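# Twist flashlight head to align dot ring between rings

## Task

Rotate the head of the big flashlight until its ring of dots lands between the two printed rings on the board. At the end the board must still be upright and the flashlight must rest motionless on the table on its own, not held in place by the robot.

## Robot and tools

Robot: two Piper arms, left_arm and right_arm, each with six revolute joints plus a two-finger parallel gripper. The left arm's base sits at (+0.028, +0.210, 0) m and the right arm's at (+0.027, -0.336, 0) m, both facing roughly along +x (the right base is yawed about -8 degrees).

Scene frame: origin on the table top midway between the arms, +x out over the table, +z up, left_arm on the +y side. The arm names do not correspond to sides of any camera image. Each gripper's fingers point along its own +z and close along its own y. The reported end_effector_position is the point between the finger pads, roughly 5 mm short of the tips. Printed hand positions can be somewhat wrong, more so at long reach.

execute_actions takes "actions", a list holding one item or nothing, plus an optional "pictures" boolean.
- An empty list returns the current state and sends no command.
- A move is {"rows": [...], "steps": n}, with n from 1 to 15 and 15 by default. Each control step lasts 1/30 s. Every row is one step; if there are fewer rows than steps, the last row repeats.
- A wait is {"steps": n}, with n up to 300. It returns once n steps have passed since the previous result, and your reply time counts toward that.
- A refused call sends nothing to the robot.

Every row is a single flat list of 14 numbers covering both arms, even when only one arm moves. Order: left_arm waist, shoulder, elbow, forearm roll, wrist pitch, wrist roll, gripper opening; then the same seven for right_arm.

The joint numbers are absolute target angles in radians, on the same scale as the Joint positions line. They are not offsets. Ranges:
- waist -2.618 to 2.618
- shoulder 0.000 to 3.140
- elbow -2.967 to 0.000
- forearm roll -1.745 to 1.745
- wrist pitch -1.220 to 1.220
- wrist roll -2.094 to 2.094

A call is refused if a target is more than 0.013 rad beyond a range end and also farther out than that joint's last reading. A real joint end may sit up to 0.013 rad either side of the stated one. Targets past the real end are clipped, and the result then says "joint sent to its limit"; that line can refer to an earlier action that is still running. Missing that line does not prove the joint has more room.

Gripper opening is an absolute command from -1 (closed) to +1 (fully open, 0.070 m between pads). Closing fully takes about 1 s or more.

Motion limits:
- Joint targets move at most 3 rad/s, with 0.6 s to reach that speed. An arm's joints are timed to arrive together.
- The target sent each step stays within 0.867 rad of the measured angle.
- If a step's target would put the gripper more than 70 mm from where it is, that step is scaled back.
- Far moves therefore take several calls or a longer duration.

Between calls, arms keep heading toward the last row sent. They give up once everything has nearly stopped or a step is HELD.

Result lines:
- The state line gives each arm's gripper position (m) and quat_wxyz in the scene frame.
- Joint positions lists, per arm, the six angles (rad) and then the pad gap (m).
- grip_measured is the finger opening on the command scale. It can be off by about 1 mm per gripper, the same offset all scene.
- "joint command not followed" means the clearance check altered or blocked joint targets on some steps. HELD flags steps on which your row, or part of it, was not sent.
- MOTOR HOT warns at 65 °C. At 80 °C an OVER-TEMPERATURE FAULT drops that arm until it cools.
- A TORQUE FAULT happens when contact torque reaches a joint's load limit: 21.3 N m for waist, shoulder and elbow; 7.44 N m for the three wrist joints. That arm stops for 10 s and drops the rest of the call. The wrist motors manage only about 4 N m, so they yield sooner.

Gripping: the fingers go to the opening you command. To hold something, command about 0.04 below grip_measured; command less below that for a lighter hold. Each pad pushes with about 20 N at most. Closing fast can squeeze harder and may pop the fingers open.

Twisting the head: the wrist roll joint (sixth number per arm) is the natural way to turn a grasped head. Keep the flashlight body still, for example by holding it with the other arm, and regrip in stages if one turn is not enough. Release at the end so nothing is held and the flashlight lies still. Also leave the board standing.

Cameras: cam_high and cam_low are fixed; cam_left_wrist and cam_right_wrist ride on the hands. All are 672x504. Pictures come back with results unless "pictures": false. zoom_image takes camera (one of those four names) and region [x0, y0, x1, y1] in image pixels from the top-left corner, at most 504x504. It returns a finer view of that camera's latest image.

Other tools:
- read_manual(section="licences") returns only licence texts.
- finished_scene(scene=n) ends scene n and grades it. It cannot be undone. Call it only once the result stays in place without the robot.

Avoid:
- knocking anything off the table
- arm-on-arm collisions or hard pressing
- dropping, slamming or pushing hard
- holding loads long enough to overheat

Something may occasionally tug a held part or nudge loose objects. Smooth, quick, low-effort motion is preferred.

Each tool is called after "Emit:" as a command line: name --argument value for each argument, lists and objects as JSON in quotes; but a table of rows of numbers goes row by row, as --pt "numbers of a row", without its own name.

## Session

Emit:
execute_actions --actions '[]'

Scene clock: 0.00 s of 4800.00 s.
left_arm: end_effector_position=(+0.0420, -0.1605, +0.2419) grip_measured=+1.00 end_effector_quat_wxyz=(+0.176, +0.457, +0.824, -0.284) | right_arm: end_effector_position=(+0.5430, -0.2922, +0.2936) grip_measured=+0.98 end_effector_quat_wxyz=(+0.391, +0.355, +0.755, +0.390)
Joint positions: left_arm=[-1.532  1.362 -1.215  0.013  0.829 -0.531  0.07 ] | right_arm=[ 0.07   1.697 -1.45   0.981  0.469  0.123  0.069]
camera_calibration (this result's frames):
cam_left_wrist: T_world_to_cam=[[-0.856471, -0.416048, 0.305551, -0.103479], [-0.445288, 0.894897, -0.0296372, 0.170882], [-0.261106, -0.161442, -0.951714, 0.340944], [0, 0, 0, 1]] pos_world=[0.0764879, -0.140932, 0.361164]
cam_right_wrist: T_world_to_cam=[[-0.235898, -0.461565, -0.855166, 0.242205], [-0.865471, 0.499992, -0.0311239, 0.623047], [0.441942, 0.732779, -0.517418, 0.246228], [0, 0, 0, 1]] pos_world=[0.487546, -0.380156, 0.353921]

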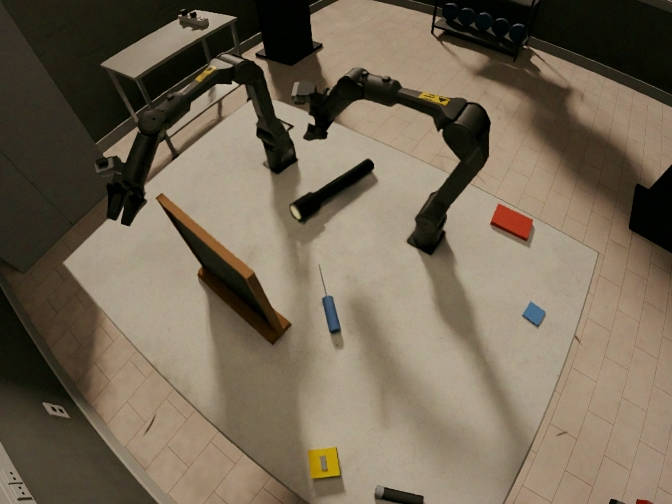

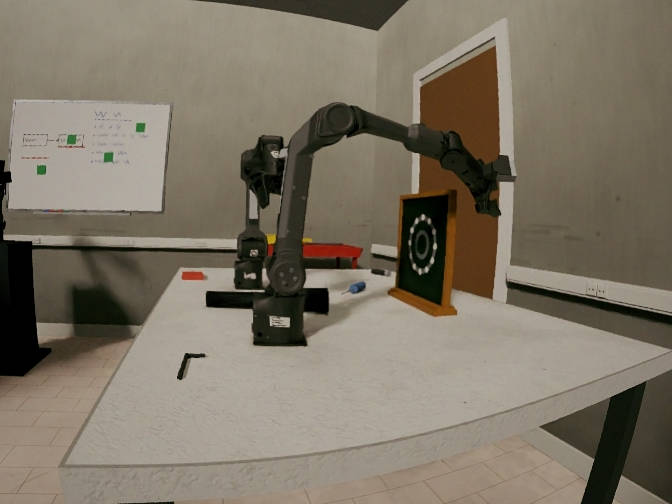

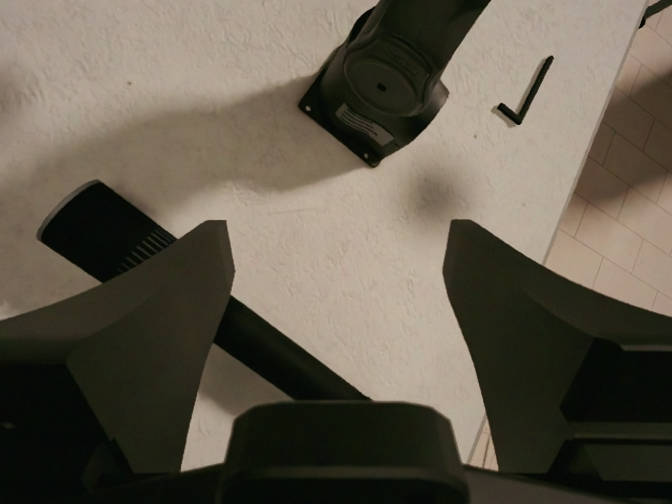

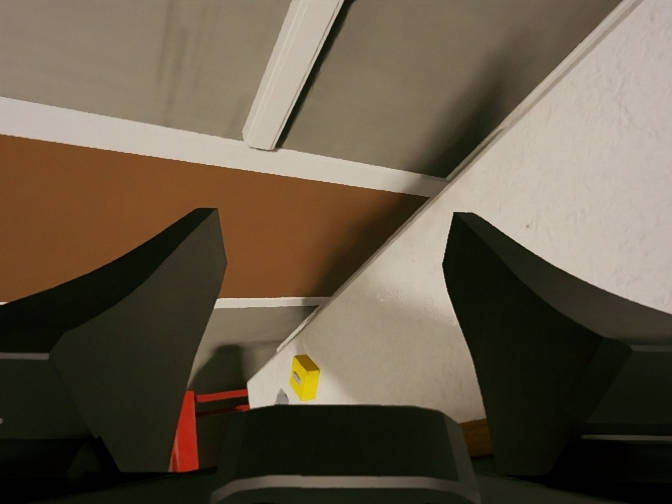

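Emit:
zoom_image --camera "cam_low" --region '[385, 185, 465, 320]'

Emit:
zoom_image --camera "cam_high" --region '[270, 140, 400, 240]'

Emit:
zoom_image --camera "cam_left_wrist" --region '[0, 150, 400, 450]'

Region (385, 185, 465, 320) of cam_low's 672x504 image, scaled by 3.733, with more detail than that image has; it fills the left 299 columns of this view, and the rest is white.

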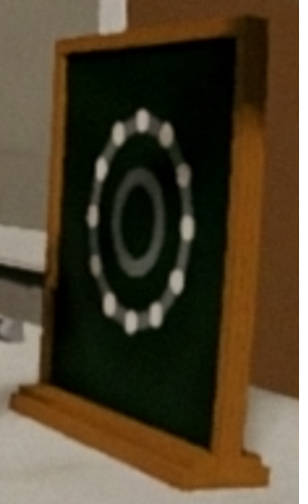

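Region (270, 140, 400, 240) of cam_high's 672x504 image, scaled by 3.877, with more detail than that image has; it fills the top 388 rows of this view, and the rest is white.

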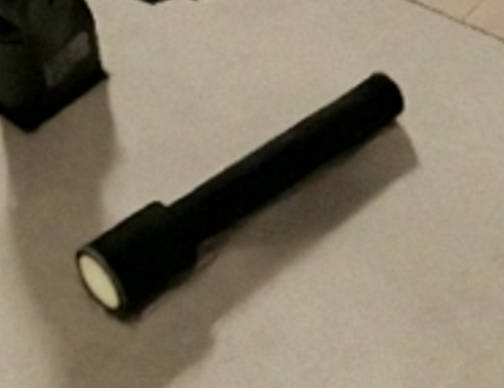

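Region (0, 150, 400, 450) of cam_left_wrist's 672x504 image, scaled by 1.260, with more detail than that image has; it fills the top 378 rows of this view, and the rest is white.

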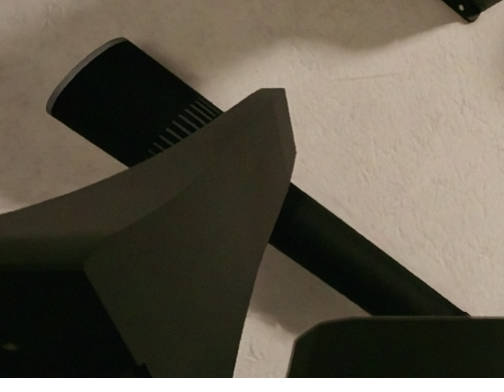

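Emit:
execute_actions --actions '[{"rows": [[-1.785, 1.661, -1.168, 0, 1.164, 1.571, 1, -0.12, 1.44, -0.95, 0, 1.0, 1.0, 1]], "steps": 15}]' --pictures false

Scene clock: 26.90 s of 4800.00 s.
left_arm: end_effector_position=(-0.0072, -0.1300, +0.1549) grip_measured=+1.00 end_effector_quat_wxyz=(+0.108, +0.756, +0.636, -0.109) | right_arm: end_effector_position=(+0.4448, -0.3330, +0.1896) grip_measured=+0.98 end_effector_quat_wxyz=(+0.226, +0.452, +0.822, +0.265)
Joint positions: left_arm=[-1.67   1.526 -1.189  0.006  1.012  0.064  0.07 ] | right_arm=[-0.021  1.574 -1.21   0.52   0.725  0.544  0.069]
Steps of this call (steps 1 to 90: nothing new was sent; then 23.40 s passed at rest; steps 91 to 105: all 15 steps of this action). Readings (joint positions):
91: left_arm=[-1.532 1.362 -1.215 0.013 0.829 -0.531] | right_arm=[0.070 1.697 -1.450 0.981 0.470 0.123]
92: left_arm=[-1.533 1.363 -1.215 0.013 0.830 -0.526] | right_arm=[0.069 1.696 -1.448 0.976 0.472 0.128]
94: left_arm=[-1.541 1.373 -1.214 0.013 0.841 -0.496] | right_arm=[0.063 1.687 -1.431 0.947 0.490 0.157]
98: left_arm=[-1.578 1.416 -1.207 0.011 0.890 -0.369] | right_arm=[0.036 1.651 -1.359 0.819 0.567 0.282]
105: the state above

Emit:
execute_actions --actions '[{"rows": [[-1.785, 1.661, -1.168, 0, 1.164, 1.571, 1, 1.252, 1.437, -0.912, 0, 1.134, 1.327, 1]], "steps": 15}]' --pictures false

Scene clock: 27.77 s of 4800.00 s.
left_arm: end_effector_position=(-0.0385, -0.0859, +0.1002) grip_measured=+1.00 end_effector_quat_wxyz=(+0.001, +0.994, -0.110, -0.000) | right_arm: end_effector_position=(+0.2821, -0.2855, +0.1053) grip_measured=+0.98 end_effector_quat_wxyz=(+0.034, +0.463, +0.885, +0.028)
Joint positions: left_arm=[-1.785  1.661 -1.168  0.     1.164  1.571  0.07 ] | right_arm=[ 0.343  1.444 -0.939  0.001  1.064  1.16   0.069]
Steps of this call (steps 1 to 11: the robot went on to your last target; steps 12 to 26: all 15 steps of this action). Readings (joint positions):
12: left_arm=[-1.761 1.632 -1.173 0.001 1.132 1.116] | right_arm=[-0.109 1.454 -0.977 0.054 0.972 0.954]
13: left_arm=[-1.765 1.637 -1.172 0.001 1.137 1.184] | right_arm=[-0.110 1.452 -0.968 0.032 0.984 0.975]
15: left_arm=[-1.771 1.645 -1.171 0.001 1.146 1.304] | right_arm=[-0.092 1.450 -0.962 0.005 1.002 1.012]
19: left_arm=[-1.781 1.656 -1.169 0.000 1.159 1.477] | right_arm=[0.013 1.448 -0.952 -0.000 1.029 1.075]
26: the state above

Emit:
execute_actions --actions '[{"steps": 27}]'

Scene clock: 28.67 s of 4800.00 s.
left_arm: end_effector_position=(-0.0385, -0.0859, +0.1002) grip_measured=+1.00 end_effector_quat_wxyz=(+0.001, +0.994, -0.110, -0.000) | right_arm: end_effector_position=(+0.1333, -0.1250, +0.0998) grip_measured=+0.98 end_effector_quat_wxyz=(-0.000, +0.111, +0.994, -0.001)
Joint positions: left_arm=[-1.785  1.661 -1.168  0.     1.164  1.571  0.07 ] | right_arm=[ 1.252  1.437 -0.912 -0.     1.134  1.327  0.069]
Steps of this call (steps 1 to 27: the robot went on to your last target). Readings (joint positions):
1: left_arm=[-1.785 1.661 -1.168 0.000 1.164 1.571] | right_arm=[0.392 1.444 -0.937 0.001 1.068 1.170]
2: left_arm=[-1.785 1.661 -1.168 0.000 1.164 1.571] | right_arm=[0.441 1.444 -0.936 0.001 1.072 1.179]
4: left_arm=[-1.785 1.661 -1.168 0.000 1.164 1.571] | right_arm=[0.539 1.443 -0.933 0.001 1.080 1.196]
8: left_arm=[-1.785 1.661 -1.168 0.000 1.164 1.571] | right_arm=[0.737 1.441 -0.927 0.001 1.095 1.233]
27: the state above
camera_calibration (this result's frames):
cam_left_wrist: T_world_to_cam=[[0.225393, 0.974268, -0.000335512, 0.0936123], [0.811477, -0.187541, 0.553474, -0.0389244], [0.53917, -0.125021, -0.832866, 0.219139], [0, 0, 0, 1]] pos_world=[-0.107666, -0.0711063, 0.204089]
cam_right_wrist: T_world_to_cam=[[-0.205652, -0.978502, 0.0155174, -0.0985451], [-0.793465, 0.176002, 0.582611, 0.0674086], [-0.572818, 0.107502, -0.812603, 0.291097], [0, 0, 0, 1]] pos_world=[0.199966, -0.139584, 0.198802]

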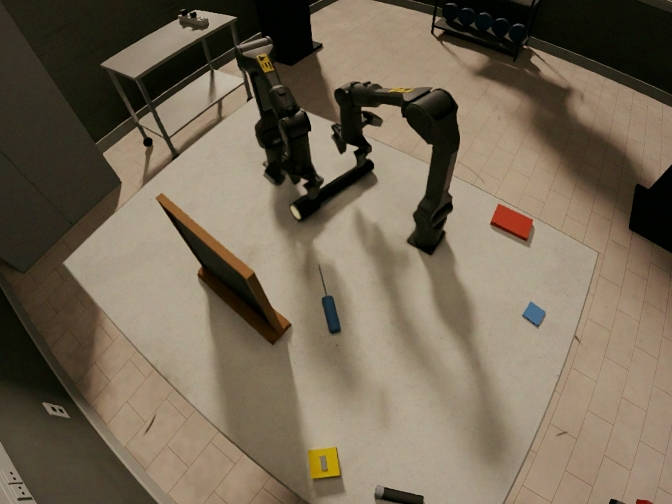

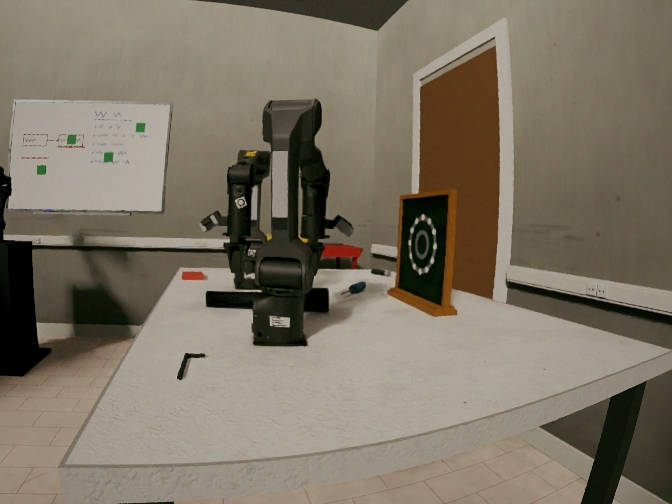

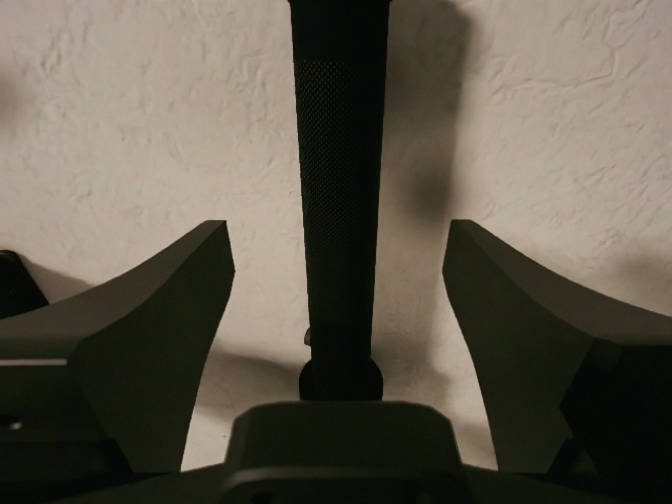

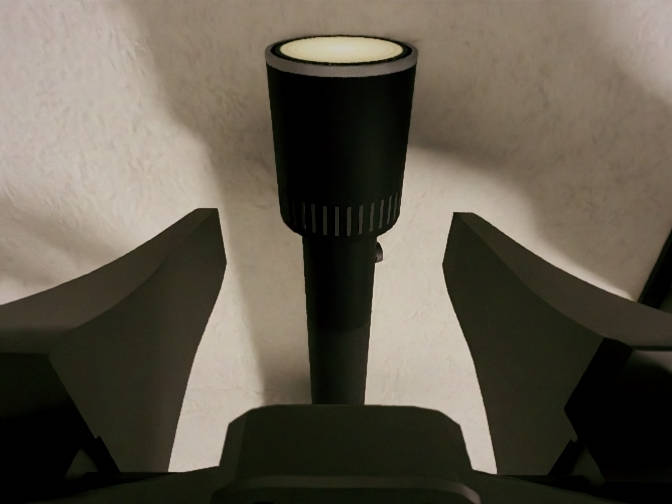

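Emit:
zoom_image --camera "cam_right_wrist" --region '[200, 20, 480, 300]'

Emit:
zoom_image --camera "cam_left_wrist" --region '[200, 0, 480, 280]'

Region (200, 20, 480, 300) of cam_right_wrist's 672x504 image, scaled by 1.800, with more detail than that image has.

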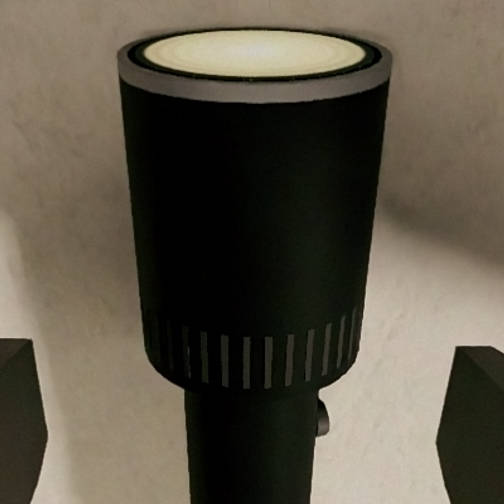

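Region (200, 0, 480, 280) of cam_left_wrist's 672x504 image, scaled by 1.800, with more detail than that image has.

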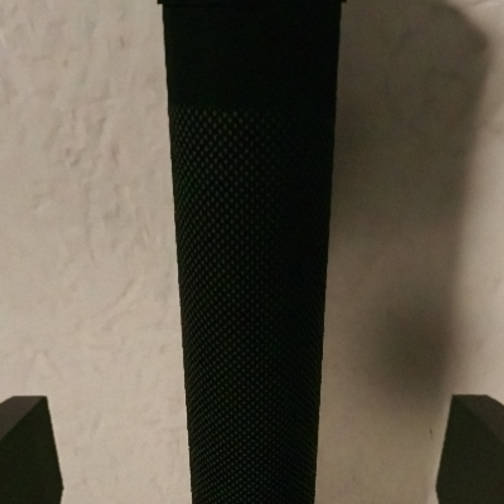

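Emit:
execute_actions --actions '[{"rows": [[-1.785, 1.9313, -1.1876, 0, 1.1238, 1.559, 0.5, 1.3058, 1.7991, -0.975, -0.0646, 1.1435, 1.419, 1]], "steps": 15}]' --pictures false

Scene clock: 54.77 s of 4800.00 s.
left_arm: end_effector_position=(-0.0381, -0.0841, +0.0202) grip_measured=+0.50 end_effector_quat_wxyz=(-0.105, +0.989, -0.104, +0.012) | right_arm: end_effector_position=(+0.1325, -0.1268, +0.0264) grip_measured=+0.98 end_effector_quat_wxyz=(-0.017, +0.110, +0.982, -0.155)
Joint positions: left_arm=[-1.785  1.934 -1.187 -0.     1.124  1.559  0.053] | right_arm=[ 1.305  1.797 -0.974 -0.064  1.143  1.418  0.069]
Steps of this call (steps 1 to 30: the robot went on to your last target; steps 31 to 90: nothing new was sent; then 22.60 s passed at rest; steps 91 to 105: all 15 steps of this action). Readings (joint positions):
91: left_arm=[-1.785 1.662 -1.168 -0.000 1.164 1.571] | right_arm=[1.252 1.437 -0.912 0.000 1.134 1.327]
92: left_arm=[-1.785 1.666 -1.168 -0.000 1.164 1.571] | right_arm=[1.253 1.442 -0.913 -0.000 1.134 1.328]
94: left_arm=[-1.785 1.695 -1.169 -0.000 1.161 1.571] | right_arm=[1.257 1.471 -0.918 -0.005 1.134 1.335]
98: left_arm=[-1.785 1.821 -1.179 -0.000 1.141 1.564] | right_arm=[1.276 1.598 -0.940 -0.029 1.138 1.368]
105: the state above

Emit:
execute_actions --actions '[{"rows": [[-1.785, 1.9313, -1.1876, 0, 1.1238, 1.559, 0.45, 1.3058, 1.7991, -0.975, -0.0646, 1.1435, 1.419, 0.94], [-1.785, 1.9313, -1.1876, 0, 1.1238, 1.559, 0.40, 1.3058, 1.7991, -0.975, -0.0646, 1.1435, 1.419, 0.90], [-1.785, 1.9313, -1.1876, 0, 1.1238, 1.559, 0.35, 1.3058, 1.7991, -0.975, -0.0646, 1.1435, 1.419, 0.86], [-1.785, 1.9313, -1.1876, 0, 1.1238, 1.559, 0.30, 1.3058, 1.7991, -0.975, -0.0646, 1.1435, 1.419, 0.82], [-1.785, 1.9313, -1.1876, 0, 1.1238, 1.559, 0.26, 1.3058, 1.7991, -0.975, -0.0646, 1.1435, 1.419, 0.79], [-1.785, 1.9313, -1.1876, 0, 1.1238, 1.559, 0.22, 1.3058, 1.7991, -0.975, -0.0646, 1.1435, 1.419, 0.76], [-1.785, 1.9313, -1.1876, 0, 1.1238, 1.559, 0.19, 1.3058, 1.7991, -0.975, -0.0646, 1.1435, 1.419, 0.73], [-1.785, 1.9313, -1.1876, 0, 1.1238, 1.559, 0.16, 1.3058, 1.7991, -0.975, -0.0646, 1.1435, 1.419, 0.705], [-1.785, 1.9313, -1.1876, 0, 1.1238, 1.559, 0.135, 1.3058, 1.7991, -0.975, -0.0646, 1.1435, 1.419, 0.68], [-1.785, 1.9313, -1.1876, 0, 1.1238, 1.559, 0.115, 1.3058, 1.7991, -0.975, -0.0646, 1.1435, 1.419, 0.66], [-1.785, 1.9313, -1.1876, 0, 1.1238, 1.559, 0.095, 1.3058, 1.7991, -0.975, -0.0646, 1.1435, 1.419, 0.64], [-1.785, 1.9313, -1.1876, 0, 1.1238, 1.559, 0.08, 1.3058, 1.7991, -0.975, -0.0646, 1.1435, 1.419, 0.62], [-1.785, 1.9313, -1.1876, 0, 1.1238, 1.559, 0.065, 1.3058, 1.7991, -0.975, -0.0646, 1.1435, 1.419, 0.605], [-1.785, 1.9313, -1.1876, 0, 1.1238, 1.559, 0.05, 1.3058, 1.7991, -0.975, -0.0646, 1.1435, 1.419, 0.59], [-1.785, 1.9313, -1.1876, 0, 1.1238, 1.559, 0.035, 1.3058, 1.7991, -0.975, -0.0646, 1.1435, 1.419, 0.575]], "steps": 15}]'

Scene clock: 56.60 s of 4800.00 s.
left_arm: end_effector_position=(-0.0381, -0.0842, +0.0211) grip_measured=+0.10 end_effector_quat_wxyz=(-0.104, +0.989, -0.104, +0.012) | right_arm: end_effector_position=(+0.1327, -0.1270, +0.0264) grip_measured=+0.61 end_effector_quat_wxyz=(-0.017, +0.110, +0.981, -0.156)
Joint positions: left_arm=[-1.785  1.931 -1.187 -0.     1.124  1.558  0.038] | right_arm=[ 1.306  1.799 -0.975 -0.065  1.146  1.418  0.056]
Steps of this call (steps 1 to 15: the robot went on to your last target; steps 16 to 40: nothing new was sent; steps 41 to 55: all 15 steps of this action). Readings (joint positions):
41: left_arm=[-1.785 1.931 -1.188 -0.000 1.124 1.559] | right_arm=[1.306 1.799 -0.975 -0.065 1.144 1.419]
42: left_arm=[-1.785 1.931 -1.188 -0.000 1.124 1.559] | right_arm=[1.306 1.799 -0.975 -0.065 1.144 1.419]
44: left_arm=[-1.785 1.931 -1.188 -0.000 1.124 1.559] | right_arm=[1.306 1.799 -0.975 -0.065 1.144 1.419]
48: left_arm=[-1.785 1.931 -1.188 -0.000 1.124 1.559] | right_arm=[1.306 1.799 -0.975 -0.065 1.144 1.419]
55: the state above
camera_calibration (this result's frames):
cam_left_wrist: T_world_to_cam=[[0.208268, 0.955384, 0.209442, 0.0851881], [0.788328, -0.290722, 0.542236, -0.00443582], [0.578932, 0.0521788, -0.813704, 0.1693], [0, 0, 0, 1]] pos_world=[-0.112258, -0.0915108, 0.122324]
cam_right_wrist: T_world_to_cam=[[-0.195214, -0.92559, 0.324306, -0.102283], [-0.753656, 0.353173, 0.55432, 0.128046], [-0.627609, -0.136204, -0.766521, 0.206379], [0, 0, 0, 1]] pos_world=[0.20606, -0.111785, 0.120386]

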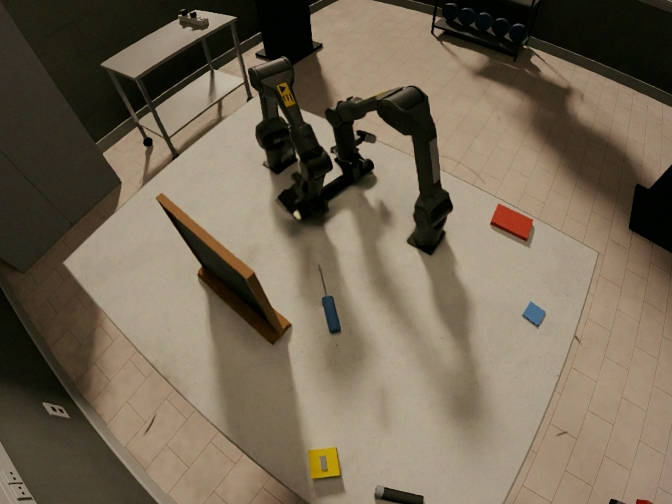

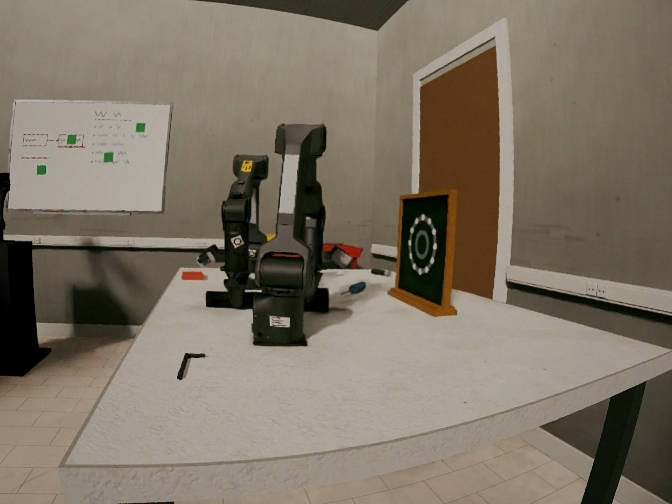

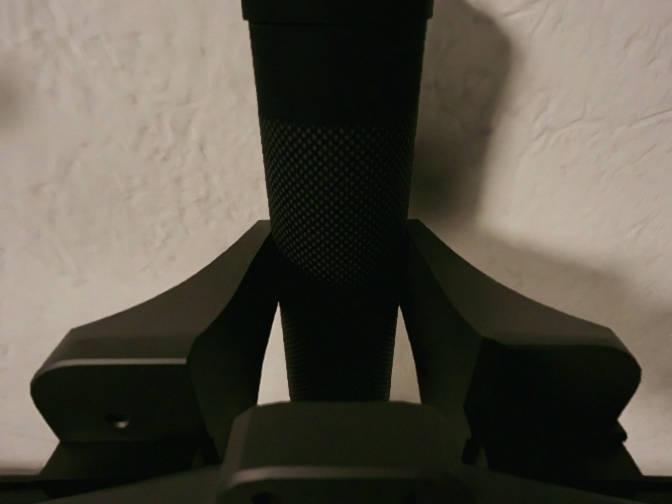

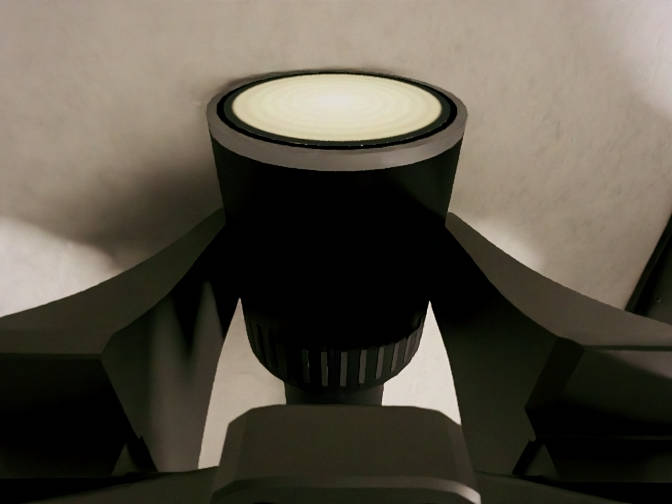

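Emit:
zoom_image --camera "cam_low" --region '[395, 205, 451, 283]'

Region (395, 205, 451, 283) of cam_low's 672x504 image, scaled by 6.462, with more detail than that image has; it fills the left 362 columns of this view, and the rest is white.

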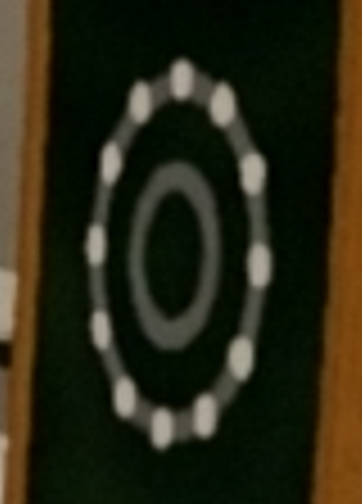

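Emit:
execute_actions --actions '[{"rows": [[-1.785, 1.9289, -1.1843, 0, 1.1194, 1.5591, 0.05, 1.3053, 1.7966, -0.9723, -0.0641, 1.1399, 1.4182, 0.56], [-1.785, 1.9217, -1.1744, 0, 1.1066, 1.5595, 0.05, 1.3039, 1.7891, -0.9643, -0.0627, 1.1293, 1.4158, 0.56], [-1.785, 1.9101, -1.1585, 0, 1.0859, 1.56, 0.05, 1.3015, 1.777, -0.9513, -0.0603, 1.1121, 1.4119, 0.56], [-1.785, 1.8945, -1.1373, 0, 1.0581, 1.5607, 0.05, 1.2984, 1.7608, -0.9339, -0.0571, 1.0891, 1.4068, 0.56], [-1.785, 1.8758, -1.1116, 0, 1.0247, 1.5616, 0.05, 1.2946, 1.7413, -0.9131, -0.0534, 1.0614, 1.4006, 0.56], [-1.785, 1.8547, -1.0826, 0, 0.9867, 1.5626, 0.05, 1.2902, 1.7192, -0.8893, -0.0488, 1.0299, 1.3932, 0.56], [-1.785, 1.8333, -1.0517, 0, 0.9452, 1.5637, 0.05, 1.2848, 1.6963, -0.8637, -0.0426, 0.9956, 1.3833, 0.56], [-1.785, 1.8113, -1.0201, 0, 0.9027, 1.5649, 0.05, 1.2791, 1.6727, -0.8374, -0.0362, 0.9605, 1.3732, 0.56], [-1.785, 1.7899, -0.9892, 0, 0.8612, 1.566, 0.05, 1.2737, 1.6498, -0.8118, -0.03, 0.9262, 1.3633, 0.56], [-1.785, 1.771, -0.9605, 0, 0.8213, 1.567, 0.05, 1.2676, 1.6289, -0.7876, -0.0219, 0.8935, 1.3511, 0.56], [-1.785, 1.7546, -0.9351, 0, 0.7859, 1.5679, 0.05, 1.2622, 1.6106, -0.7662, -0.0145, 0.8645, 1.34, 0.56], [-1.785, 1.7409, -0.9141, 0, 0.7566, 1.5687, 0.05, 1.2577, 1.5954, -0.7485, -0.0084, 0.8404, 1.3308, 0.56], [-1.785, 1.7307, -0.8984, 0, 0.7347, 1.5692, 0.05, 1.2543, 1.584, -0.7352, -0.0038, 0.8224, 1.3239, 0.56], [-1.785, 1.7243, -0.8887, 0, 0.7211, 1.5696, 0.05, 1.2522, 1.577, -0.727, -0.001, 0.8113, 1.3196, 0.56], [-1.785, 1.7222, -0.8854, 0, 0.7165, 1.5697, 0.05, 1.2515, 1.5746, -0.7242, 0, 0.8075, 1.3182, 0.56]], "steps": 15}]' --pictures false

Scene clock: 62.90 s of 4800.00 s.
left_arm: end_effector_position=(-0.0383, -0.0852, +0.0208) grip_measured=+0.10 end_effector_quat_wxyz=(+0.032, +0.993, -0.109, -0.003) | right_arm: end_effector_position=(+0.1326, -0.1252, +0.0253) grip_measured=+0.61 end_effector_quat_wxyz=(-0.003, +0.107, +0.994, -0.014)
Joint positions: left_arm=[-1.785  1.747 -0.923  0.     0.769  1.568  0.038] | right_arm=[ 1.258  1.597 -0.747 -0.006  0.836  1.33   0.056]
Steps of this call (steps 1 to 15: the robot went on to your last target; steps 16 to 90: nothing new was sent; then 2.80 s passed at rest; steps 91 to 105: all 15 steps of this action). Readings (joint positions):
91: left_arm=[-1.785 1.931 -1.187 -0.000 1.124 1.559] | right_arm=[1.306 1.799 -0.974 -0.065 1.143 1.419]
92: left_arm=[-1.785 1.929 -1.185 -0.000 1.120 1.559] | right_arm=[1.306 1.796 -0.972 -0.065 1.139 1.419]
94: left_arm=[-1.785 1.915 -1.166 0.000 1.095 1.560] | right_arm=[1.303 1.781 -0.955 -0.062 1.118 1.414]
98: left_arm=[-1.785 1.860 -1.090 0.000 0.997 1.562] | right_arm=[1.291 1.721 -0.890 -0.049 1.030 1.393]
105: the state above

Emit:
execute_actions --actions '[]'

Scene clock: 63.10 s of 4800.00 s.
left_arm: end_effector_position=(-0.0382, -0.0852, +0.0208) grip_measured=+0.10 end_effector_quat_wxyz=(+0.052, +0.993, -0.110, -0.006) | right_arm: end_effector_position=(+0.1326, -0.1252, +0.0253) grip_measured=+0.61 end_effector_quat_wxyz=(-0.000, +0.107, +0.994, +0.001)
Joint positions: left_arm=[-1.785  1.722 -0.884  0.001  0.715  1.57   0.038] | right_arm=[ 1.252  1.576 -0.722  0.002  0.803  1.318  0.056]
Steps of this call (steps 1 to 6: the robot went on to your last target). Readings (joint positions):
1: left_arm=[-1.785 1.737 -0.907 0.001 0.747 1.569] | right_arm=[1.255 1.586 -0.734 -0.002 0.819 1.324]
2: left_arm=[-1.785 1.729 -0.896 0.001 0.731 1.569] | right_arm=[1.253 1.579 -0.726 0.001 0.808 1.320]
4: left_arm=[-1.785 1.722 -0.885 0.001 0.715 1.570] | right_arm=[1.252 1.576 -0.722 0.002 0.802 1.318]
6: the state above
camera_calibration (this result's frames):
cam_left_wrist: T_world_to_cam=[[0.223916, 0.968967, -0.104714, 0.0945523], [0.823926, -0.130811, 0.551393, 0.0102665], [0.520583, -0.209742, -0.827648, 0.144939], [0, 0, 0, 1]] pos_world=[-0.105083, -0.0598752, 0.124199]
cam_right_wrist: T_world_to_cam=[[-0.197397, -0.980241, 0.0127105, -0.0989604], [-0.79461, 0.167582, 0.583533, 0.109374], [-0.574133, 0.105088, -0.81199, 0.230039], [0, 0, 0, 1]] pos_world=[0.199448, -0.139508, 0.124223]

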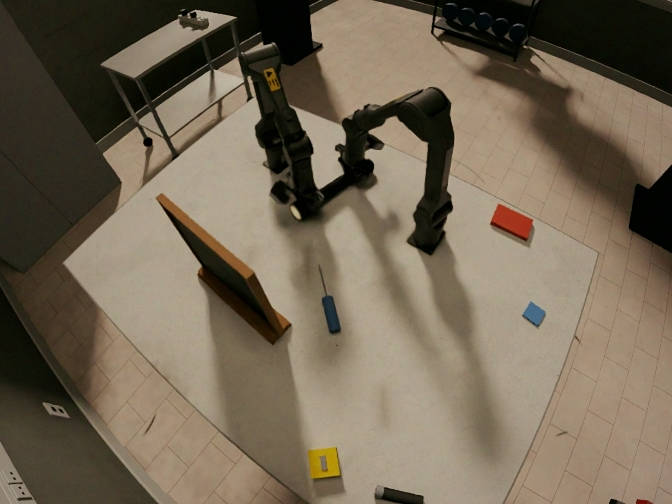

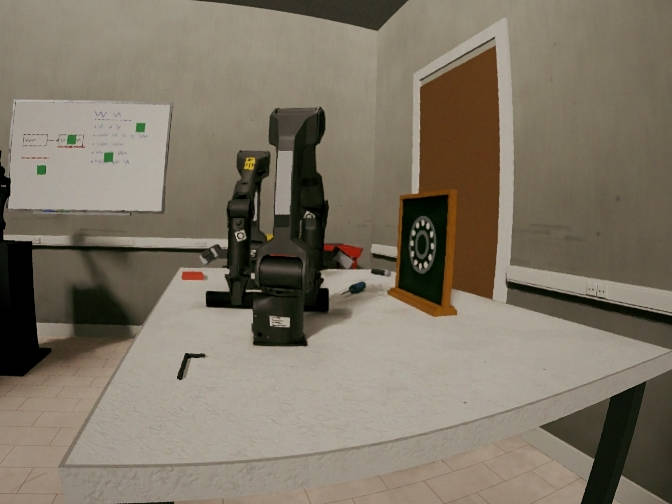

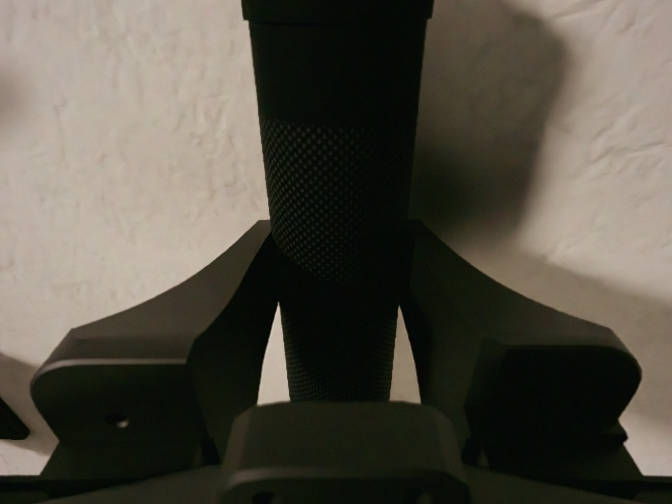

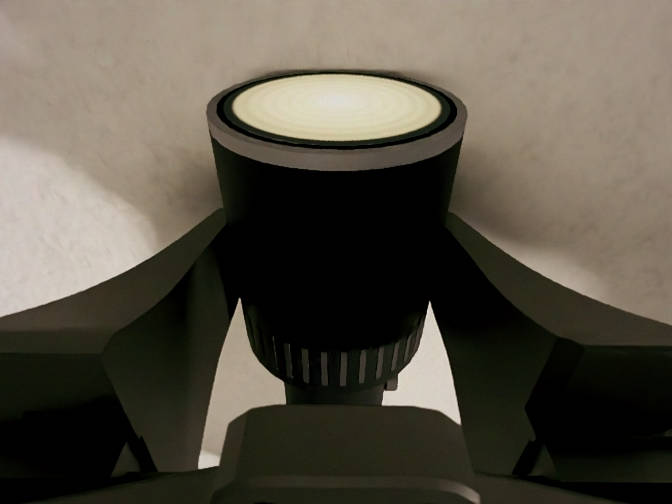

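Emit:
zoom_image --camera "cam_low" --region '[395, 205, 451, 283]'

Region (395, 205, 451, 283) of cam_low's 672x504 image, scaled by 6.462, with more detail than that image has; it fills the left 362 columns of this view, and the rest is white.

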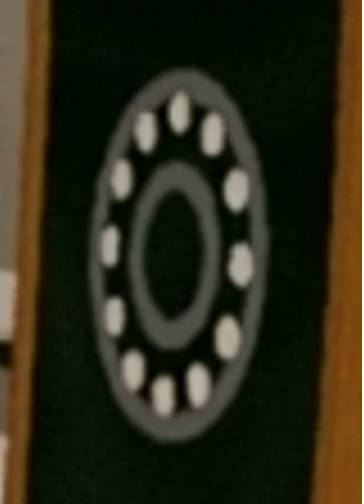

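Emit:
execute_actions --actions '[{"rows": [[-1.785, 1.6407, -0.7449, 0, 0.5091, 1.5746, 0.05, 1.2157, 1.4843, -0.6104, 0.0638, 0.6507, 1.2295, 0.56]], "steps": 15}]'

Scene clock: 65.43 s of 4800.00 s.
left_arm: end_effector_position=(-0.0382, -0.0858, +0.0210) grip_measured=+0.09 end_effector_quat_wxyz=(+0.126, +0.986, -0.111, -0.014) | right_arm: end_effector_position=(+0.1328, -0.1252, +0.0261) grip_measured=+0.61 end_effector_quat_wxyz=(+0.008, +0.104, +0.992, +0.070)
Joint positions: left_arm=[-1.784  1.64  -0.744  0.     0.507  1.575  0.038] | right_arm=[ 1.216  1.483 -0.609  0.065  0.65   1.229  0.056]
Steps of this call (steps 1 to 30: the robot went on to your last target; steps 31 to 55: nothing new was sent; steps 56 to 70: all 15 steps of this action). Readings (joint positions):
56: left_arm=[-1.785 1.722 -0.886 0.000 0.716 1.570] | right_arm=[1.252 1.574 -0.724 0.000 0.807 1.318]
57: left_arm=[-1.785 1.721 -0.883 0.000 0.713 1.570] | right_arm=[1.250 1.571 -0.721 0.002 0.803 1.316]
59: left_arm=[-1.785 1.709 -0.863 0.000 0.685 1.570] | right_arm=[1.244 1.555 -0.700 0.013 0.773 1.300]
63: left_arm=[-1.785 1.662 -0.783 0.000 0.568 1.573] | right_arm=[1.221 1.498 -0.627 0.055 0.673 1.243]
70: the state above
camera_calibration (this result's frames):
cam_left_wrist: T_world_to_cam=[[0.221779, 0.942153, -0.251322, 0.0957853], [0.841187, -0.0545011, 0.537991, 0.0175491], [0.493172, -0.330724, -0.804614, 0.133076], [0, 0, 0, 1]] pos_world=[-0.101635, -0.0452764, 0.121707]
cam_right_wrist: T_world_to_cam=[[-0.191599, -0.973348, -0.12603, -0.0952238], [-0.813321, 0.0855843, 0.575486, 0.101502], [-0.549362, 0.212766, -0.808042, 0.24091], [0, 0, 0, 1]] pos_world=[0.196656, -0.15263, 0.124251]

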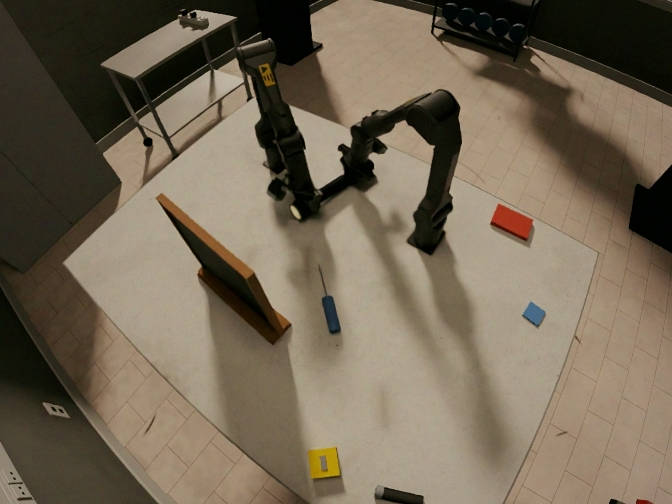

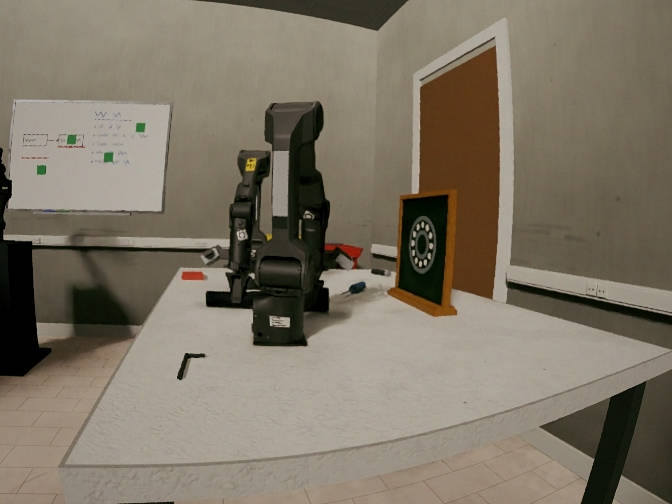

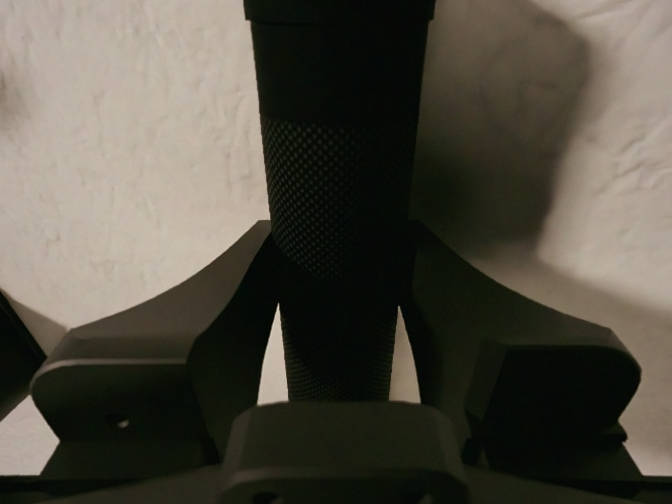

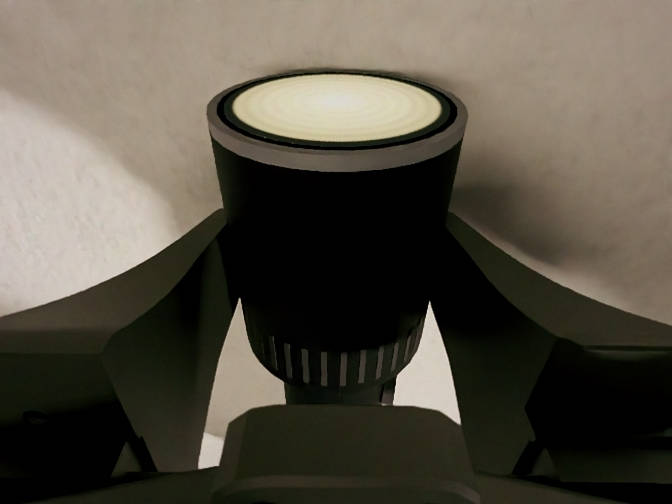

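Emit:
zoom_image --camera "cam_low" --region '[395, 205, 451, 283]'

Region (395, 205, 451, 283) of cam_low's 672x504 image, scaled by 6.462, with more detail than that image has; it fills the left 362 columns of this view, and the rest is white.

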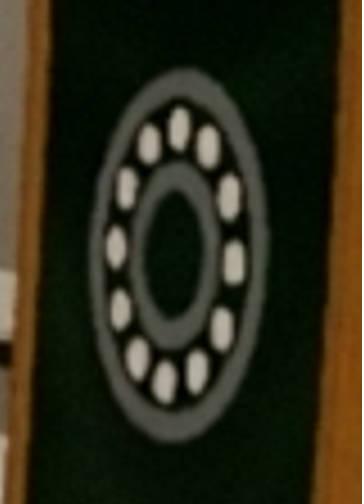

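Emit:
execute_actions --actions '[{"rows": [[-1.785, 1.6407, -0.7449, 0, 0.5091, 1.5746, 0.07, 1.2157, 1.4843, -0.6104, 0.0638, 0.6507, 1.2295, 0.585], [-1.785, 1.6407, -0.7449, 0, 0.5091, 1.5746, 0.09, 1.2157, 1.4843, -0.6104, 0.0638, 0.6507, 1.2295, 0.605], [-1.785, 1.6407, -0.7449, 0, 0.5091, 1.5746, 0.105, 1.2157, 1.4843, -0.6104, 0.0638, 0.6507, 1.2295, 0.62], [-1.785, 1.6407, -0.7449, 0, 0.5091, 1.5746, 0.12, 1.2157, 1.4843, -0.6104, 0.0638, 0.6507, 1.2295, 0.635], [-1.785, 1.6407, -0.7449, 0, 0.5091, 1.5746, 0.13, 1.2157, 1.4843, -0.6104, 0.0638, 0.6507, 1.2295, 0.645], [-1.785, 1.6407, -0.7449, 0, 0.5091, 1.5746, 0.13, 1.2157, 1.4843, -0.6104, 0.0638, 0.6507, 1.2295, 0.645], [-1.785, 1.6407, -0.7449, 0, 0.5091, 1.5746, 0.13, 1.2157, 1.4843, -0.6104, 0.0638, 0.6507, 1.2295, 0.645], [-1.785, 1.6407, -0.7449, 0, 0.5091, 1.5746, 0.13, 1.2157, 1.4843, -0.6104, 0.0638, 0.6507, 1.2295, 0.645], [-1.785, 1.6407, -0.7449, 0, 0.5091, 1.5746, 0.13, 1.2157, 1.4843, -0.6104, 0.0638, 0.6507, 1.2295, 0.645], [-1.785, 1.6407, -0.7449, 0, 0.5091, 1.5746, 0.17, 1.2157, 1.4843, -0.6104, 0.0638, 0.6507, 1.2295, 0.68], [-1.785, 1.6407, -0.7449, 0, 0.5091, 1.5746, 0.22, 1.2157, 1.4843, -0.6104, 0.0638, 0.6507, 1.2295, 0.73], [-1.785, 1.6407, -0.7449, 0, 0.5091, 1.5746, 0.28, 1.2157, 1.4843, -0.6104, 0.0638, 0.6507, 1.2295, 0.79], [-1.785, 1.6407, -0.7449, 0, 0.5091, 1.5746, 0.34, 1.2157, 1.4843, -0.6104, 0.0638, 0.6507, 1.2295, 0.85], [-1.785, 1.6407, -0.7449, 0, 0.5091, 1.5746, 0.4, 1.2157, 1.4843, -0.6104, 0.0638, 0.6507, 1.2295, 0.91], [-1.785, 1.6407, -0.7449, 0, 0.5091, 1.5746, 0.7, 1.2157, 1.4843, -0.6104, 0.0638, 0.6507, 1.2295, 1.0]], "steps": 15}]' --pictures false

Scene clock: 81.10 s of 4800.00 s.
left_arm: end_effector_position=(-0.0389, -0.0853, +0.0209) grip_measured=+0.45 end_effector_quat_wxyz=(+0.125, +0.986, -0.112, -0.014) | right_arm: end_effector_position=(+0.1340, -0.1244, +0.0266) grip_measured=+0.96 end_effector_quat_wxyz=(+0.009, +0.105, +0.992, +0.071)
Joint positions: left_arm=[-1.787  1.641 -0.745 -0.001  0.51   1.575  0.051] | right_arm=[ 1.214  1.484 -0.613  0.063  0.65   1.23   0.069]
Steps of this call (steps 1 to 15: the robot went on to your last target; steps 16 to 90: nothing new was sent; then 12.17 s passed at rest; steps 91 to 105: all 15 steps of this action). Readings (joint positions):
91: left_arm=[-1.785 1.641 -0.745 0.000 0.509 1.575] | right_arm=[1.216 1.484 -0.610 0.064 0.651 1.230]
92: left_arm=[-1.786 1.641 -0.745 -0.002 0.509 1.575] | right_arm=[1.215 1.484 -0.611 0.061 0.649 1.230]
94: left_arm=[-1.791 1.641 -0.745 -0.008 0.510 1.575] | right_arm=[1.212 1.484 -0.614 0.055 0.645 1.230]
98: left_arm=[-1.791 1.641 -0.745 -0.005 0.510 1.575] | right_arm=[1.212 1.484 -0.614 0.059 0.646 1.230]
105: the state above

Emit:
execute_actions --actions '[{"rows": [[-1.785, 1.4889, -0.8019, 0, 0.7179, 1.5746, 0.8, 1.2051, 1.334, -0.7227, 0.0506, 0.9136, 1.2388, 1.0]], "steps": 15}]'

Scene clock: 81.93 s of 4800.00 s.
left_arm: end_effector_position=(-0.0357, -0.0734, +0.0700) grip_measured=+0.80 end_effector_quat_wxyz=(+0.126, +0.986, -0.111, -0.014) | right_arm: end_effector_position=(+0.1314, -0.1324, +0.0811) grip_measured=+0.98 end_effector_quat_wxyz=(+0.008, +0.104, +0.992, +0.070)
Joint positions: left_arm=[-1.785  1.488 -0.803  0.     0.719  1.575  0.063] | right_arm=[ 1.205  1.332 -0.724  0.051  0.914  1.239  0.069]
Steps of this call (steps 1 to 10: the robot went on to your last target; steps 11 to 25: all 15 steps of this action). Readings (joint positions):
11: left_arm=[-1.785 1.640 -0.745 -0.000 0.509 1.575] | right_arm=[1.216 1.484 -0.611 0.064 0.651 1.230]
12: left_arm=[-1.785 1.637 -0.746 -0.000 0.513 1.575] | right_arm=[1.216 1.481 -0.611 0.064 0.657 1.230]
14: left_arm=[-1.785 1.616 -0.754 0.000 0.542 1.575] | right_arm=[1.215 1.465 -0.623 0.063 0.687 1.230]
18: left_arm=[-1.785 1.530 -0.787 0.000 0.660 1.575] | right_arm=[1.210 1.394 -0.677 0.056 0.811 1.235]
25: the state above
camera_calibration (this result's frames):
cam_left_wrist: T_world_to_cam=[[0.22208, 0.942304, -0.250486, 0.0958024], [0.841194, -0.0552638, 0.537902, -0.0102663], [0.493025, -0.330165, -0.804933, 0.175358], [0, 0, 0, 1]] pos_world=[-0.0990958, -0.0329453, 0.170671]
cam_right_wrist: T_world_to_cam=[[-0.190473, -0.973467, -0.126812, -0.0956331], [-0.814149, 0.0844638, 0.574479, 0.0693703], [-0.548526, 0.212667, -0.808636, 0.286037], [0, 0, 0, 1]] pos_world=[0.195161, -0.159786, 0.179321]

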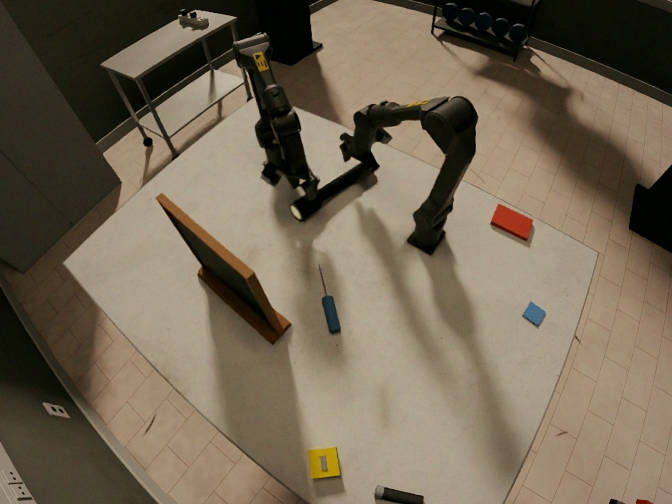

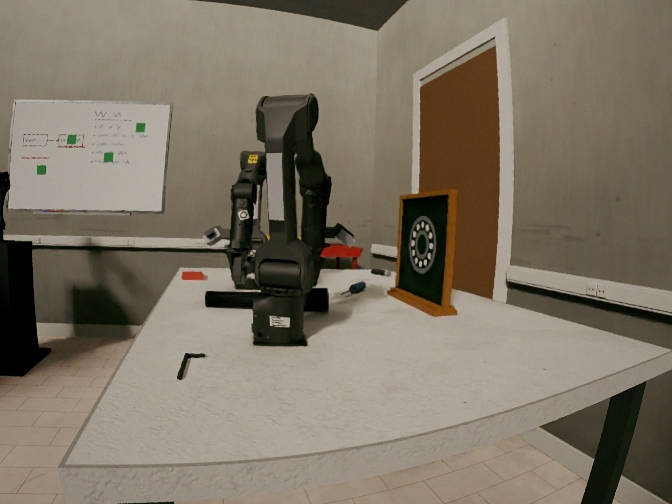

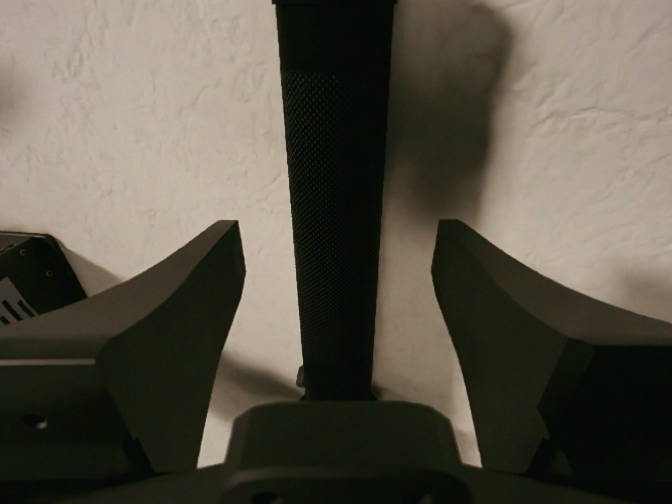

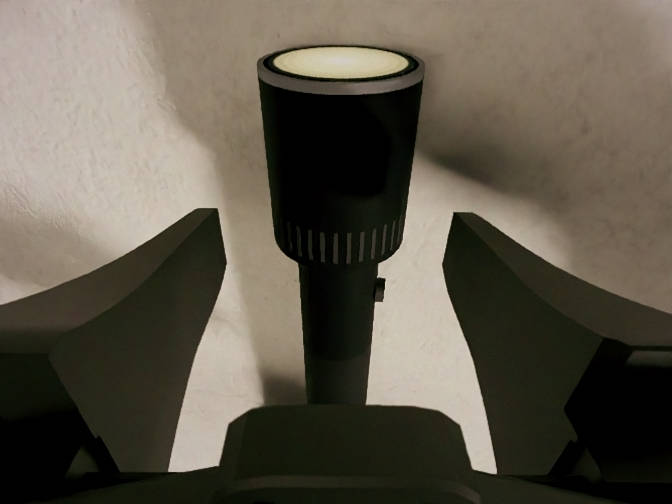

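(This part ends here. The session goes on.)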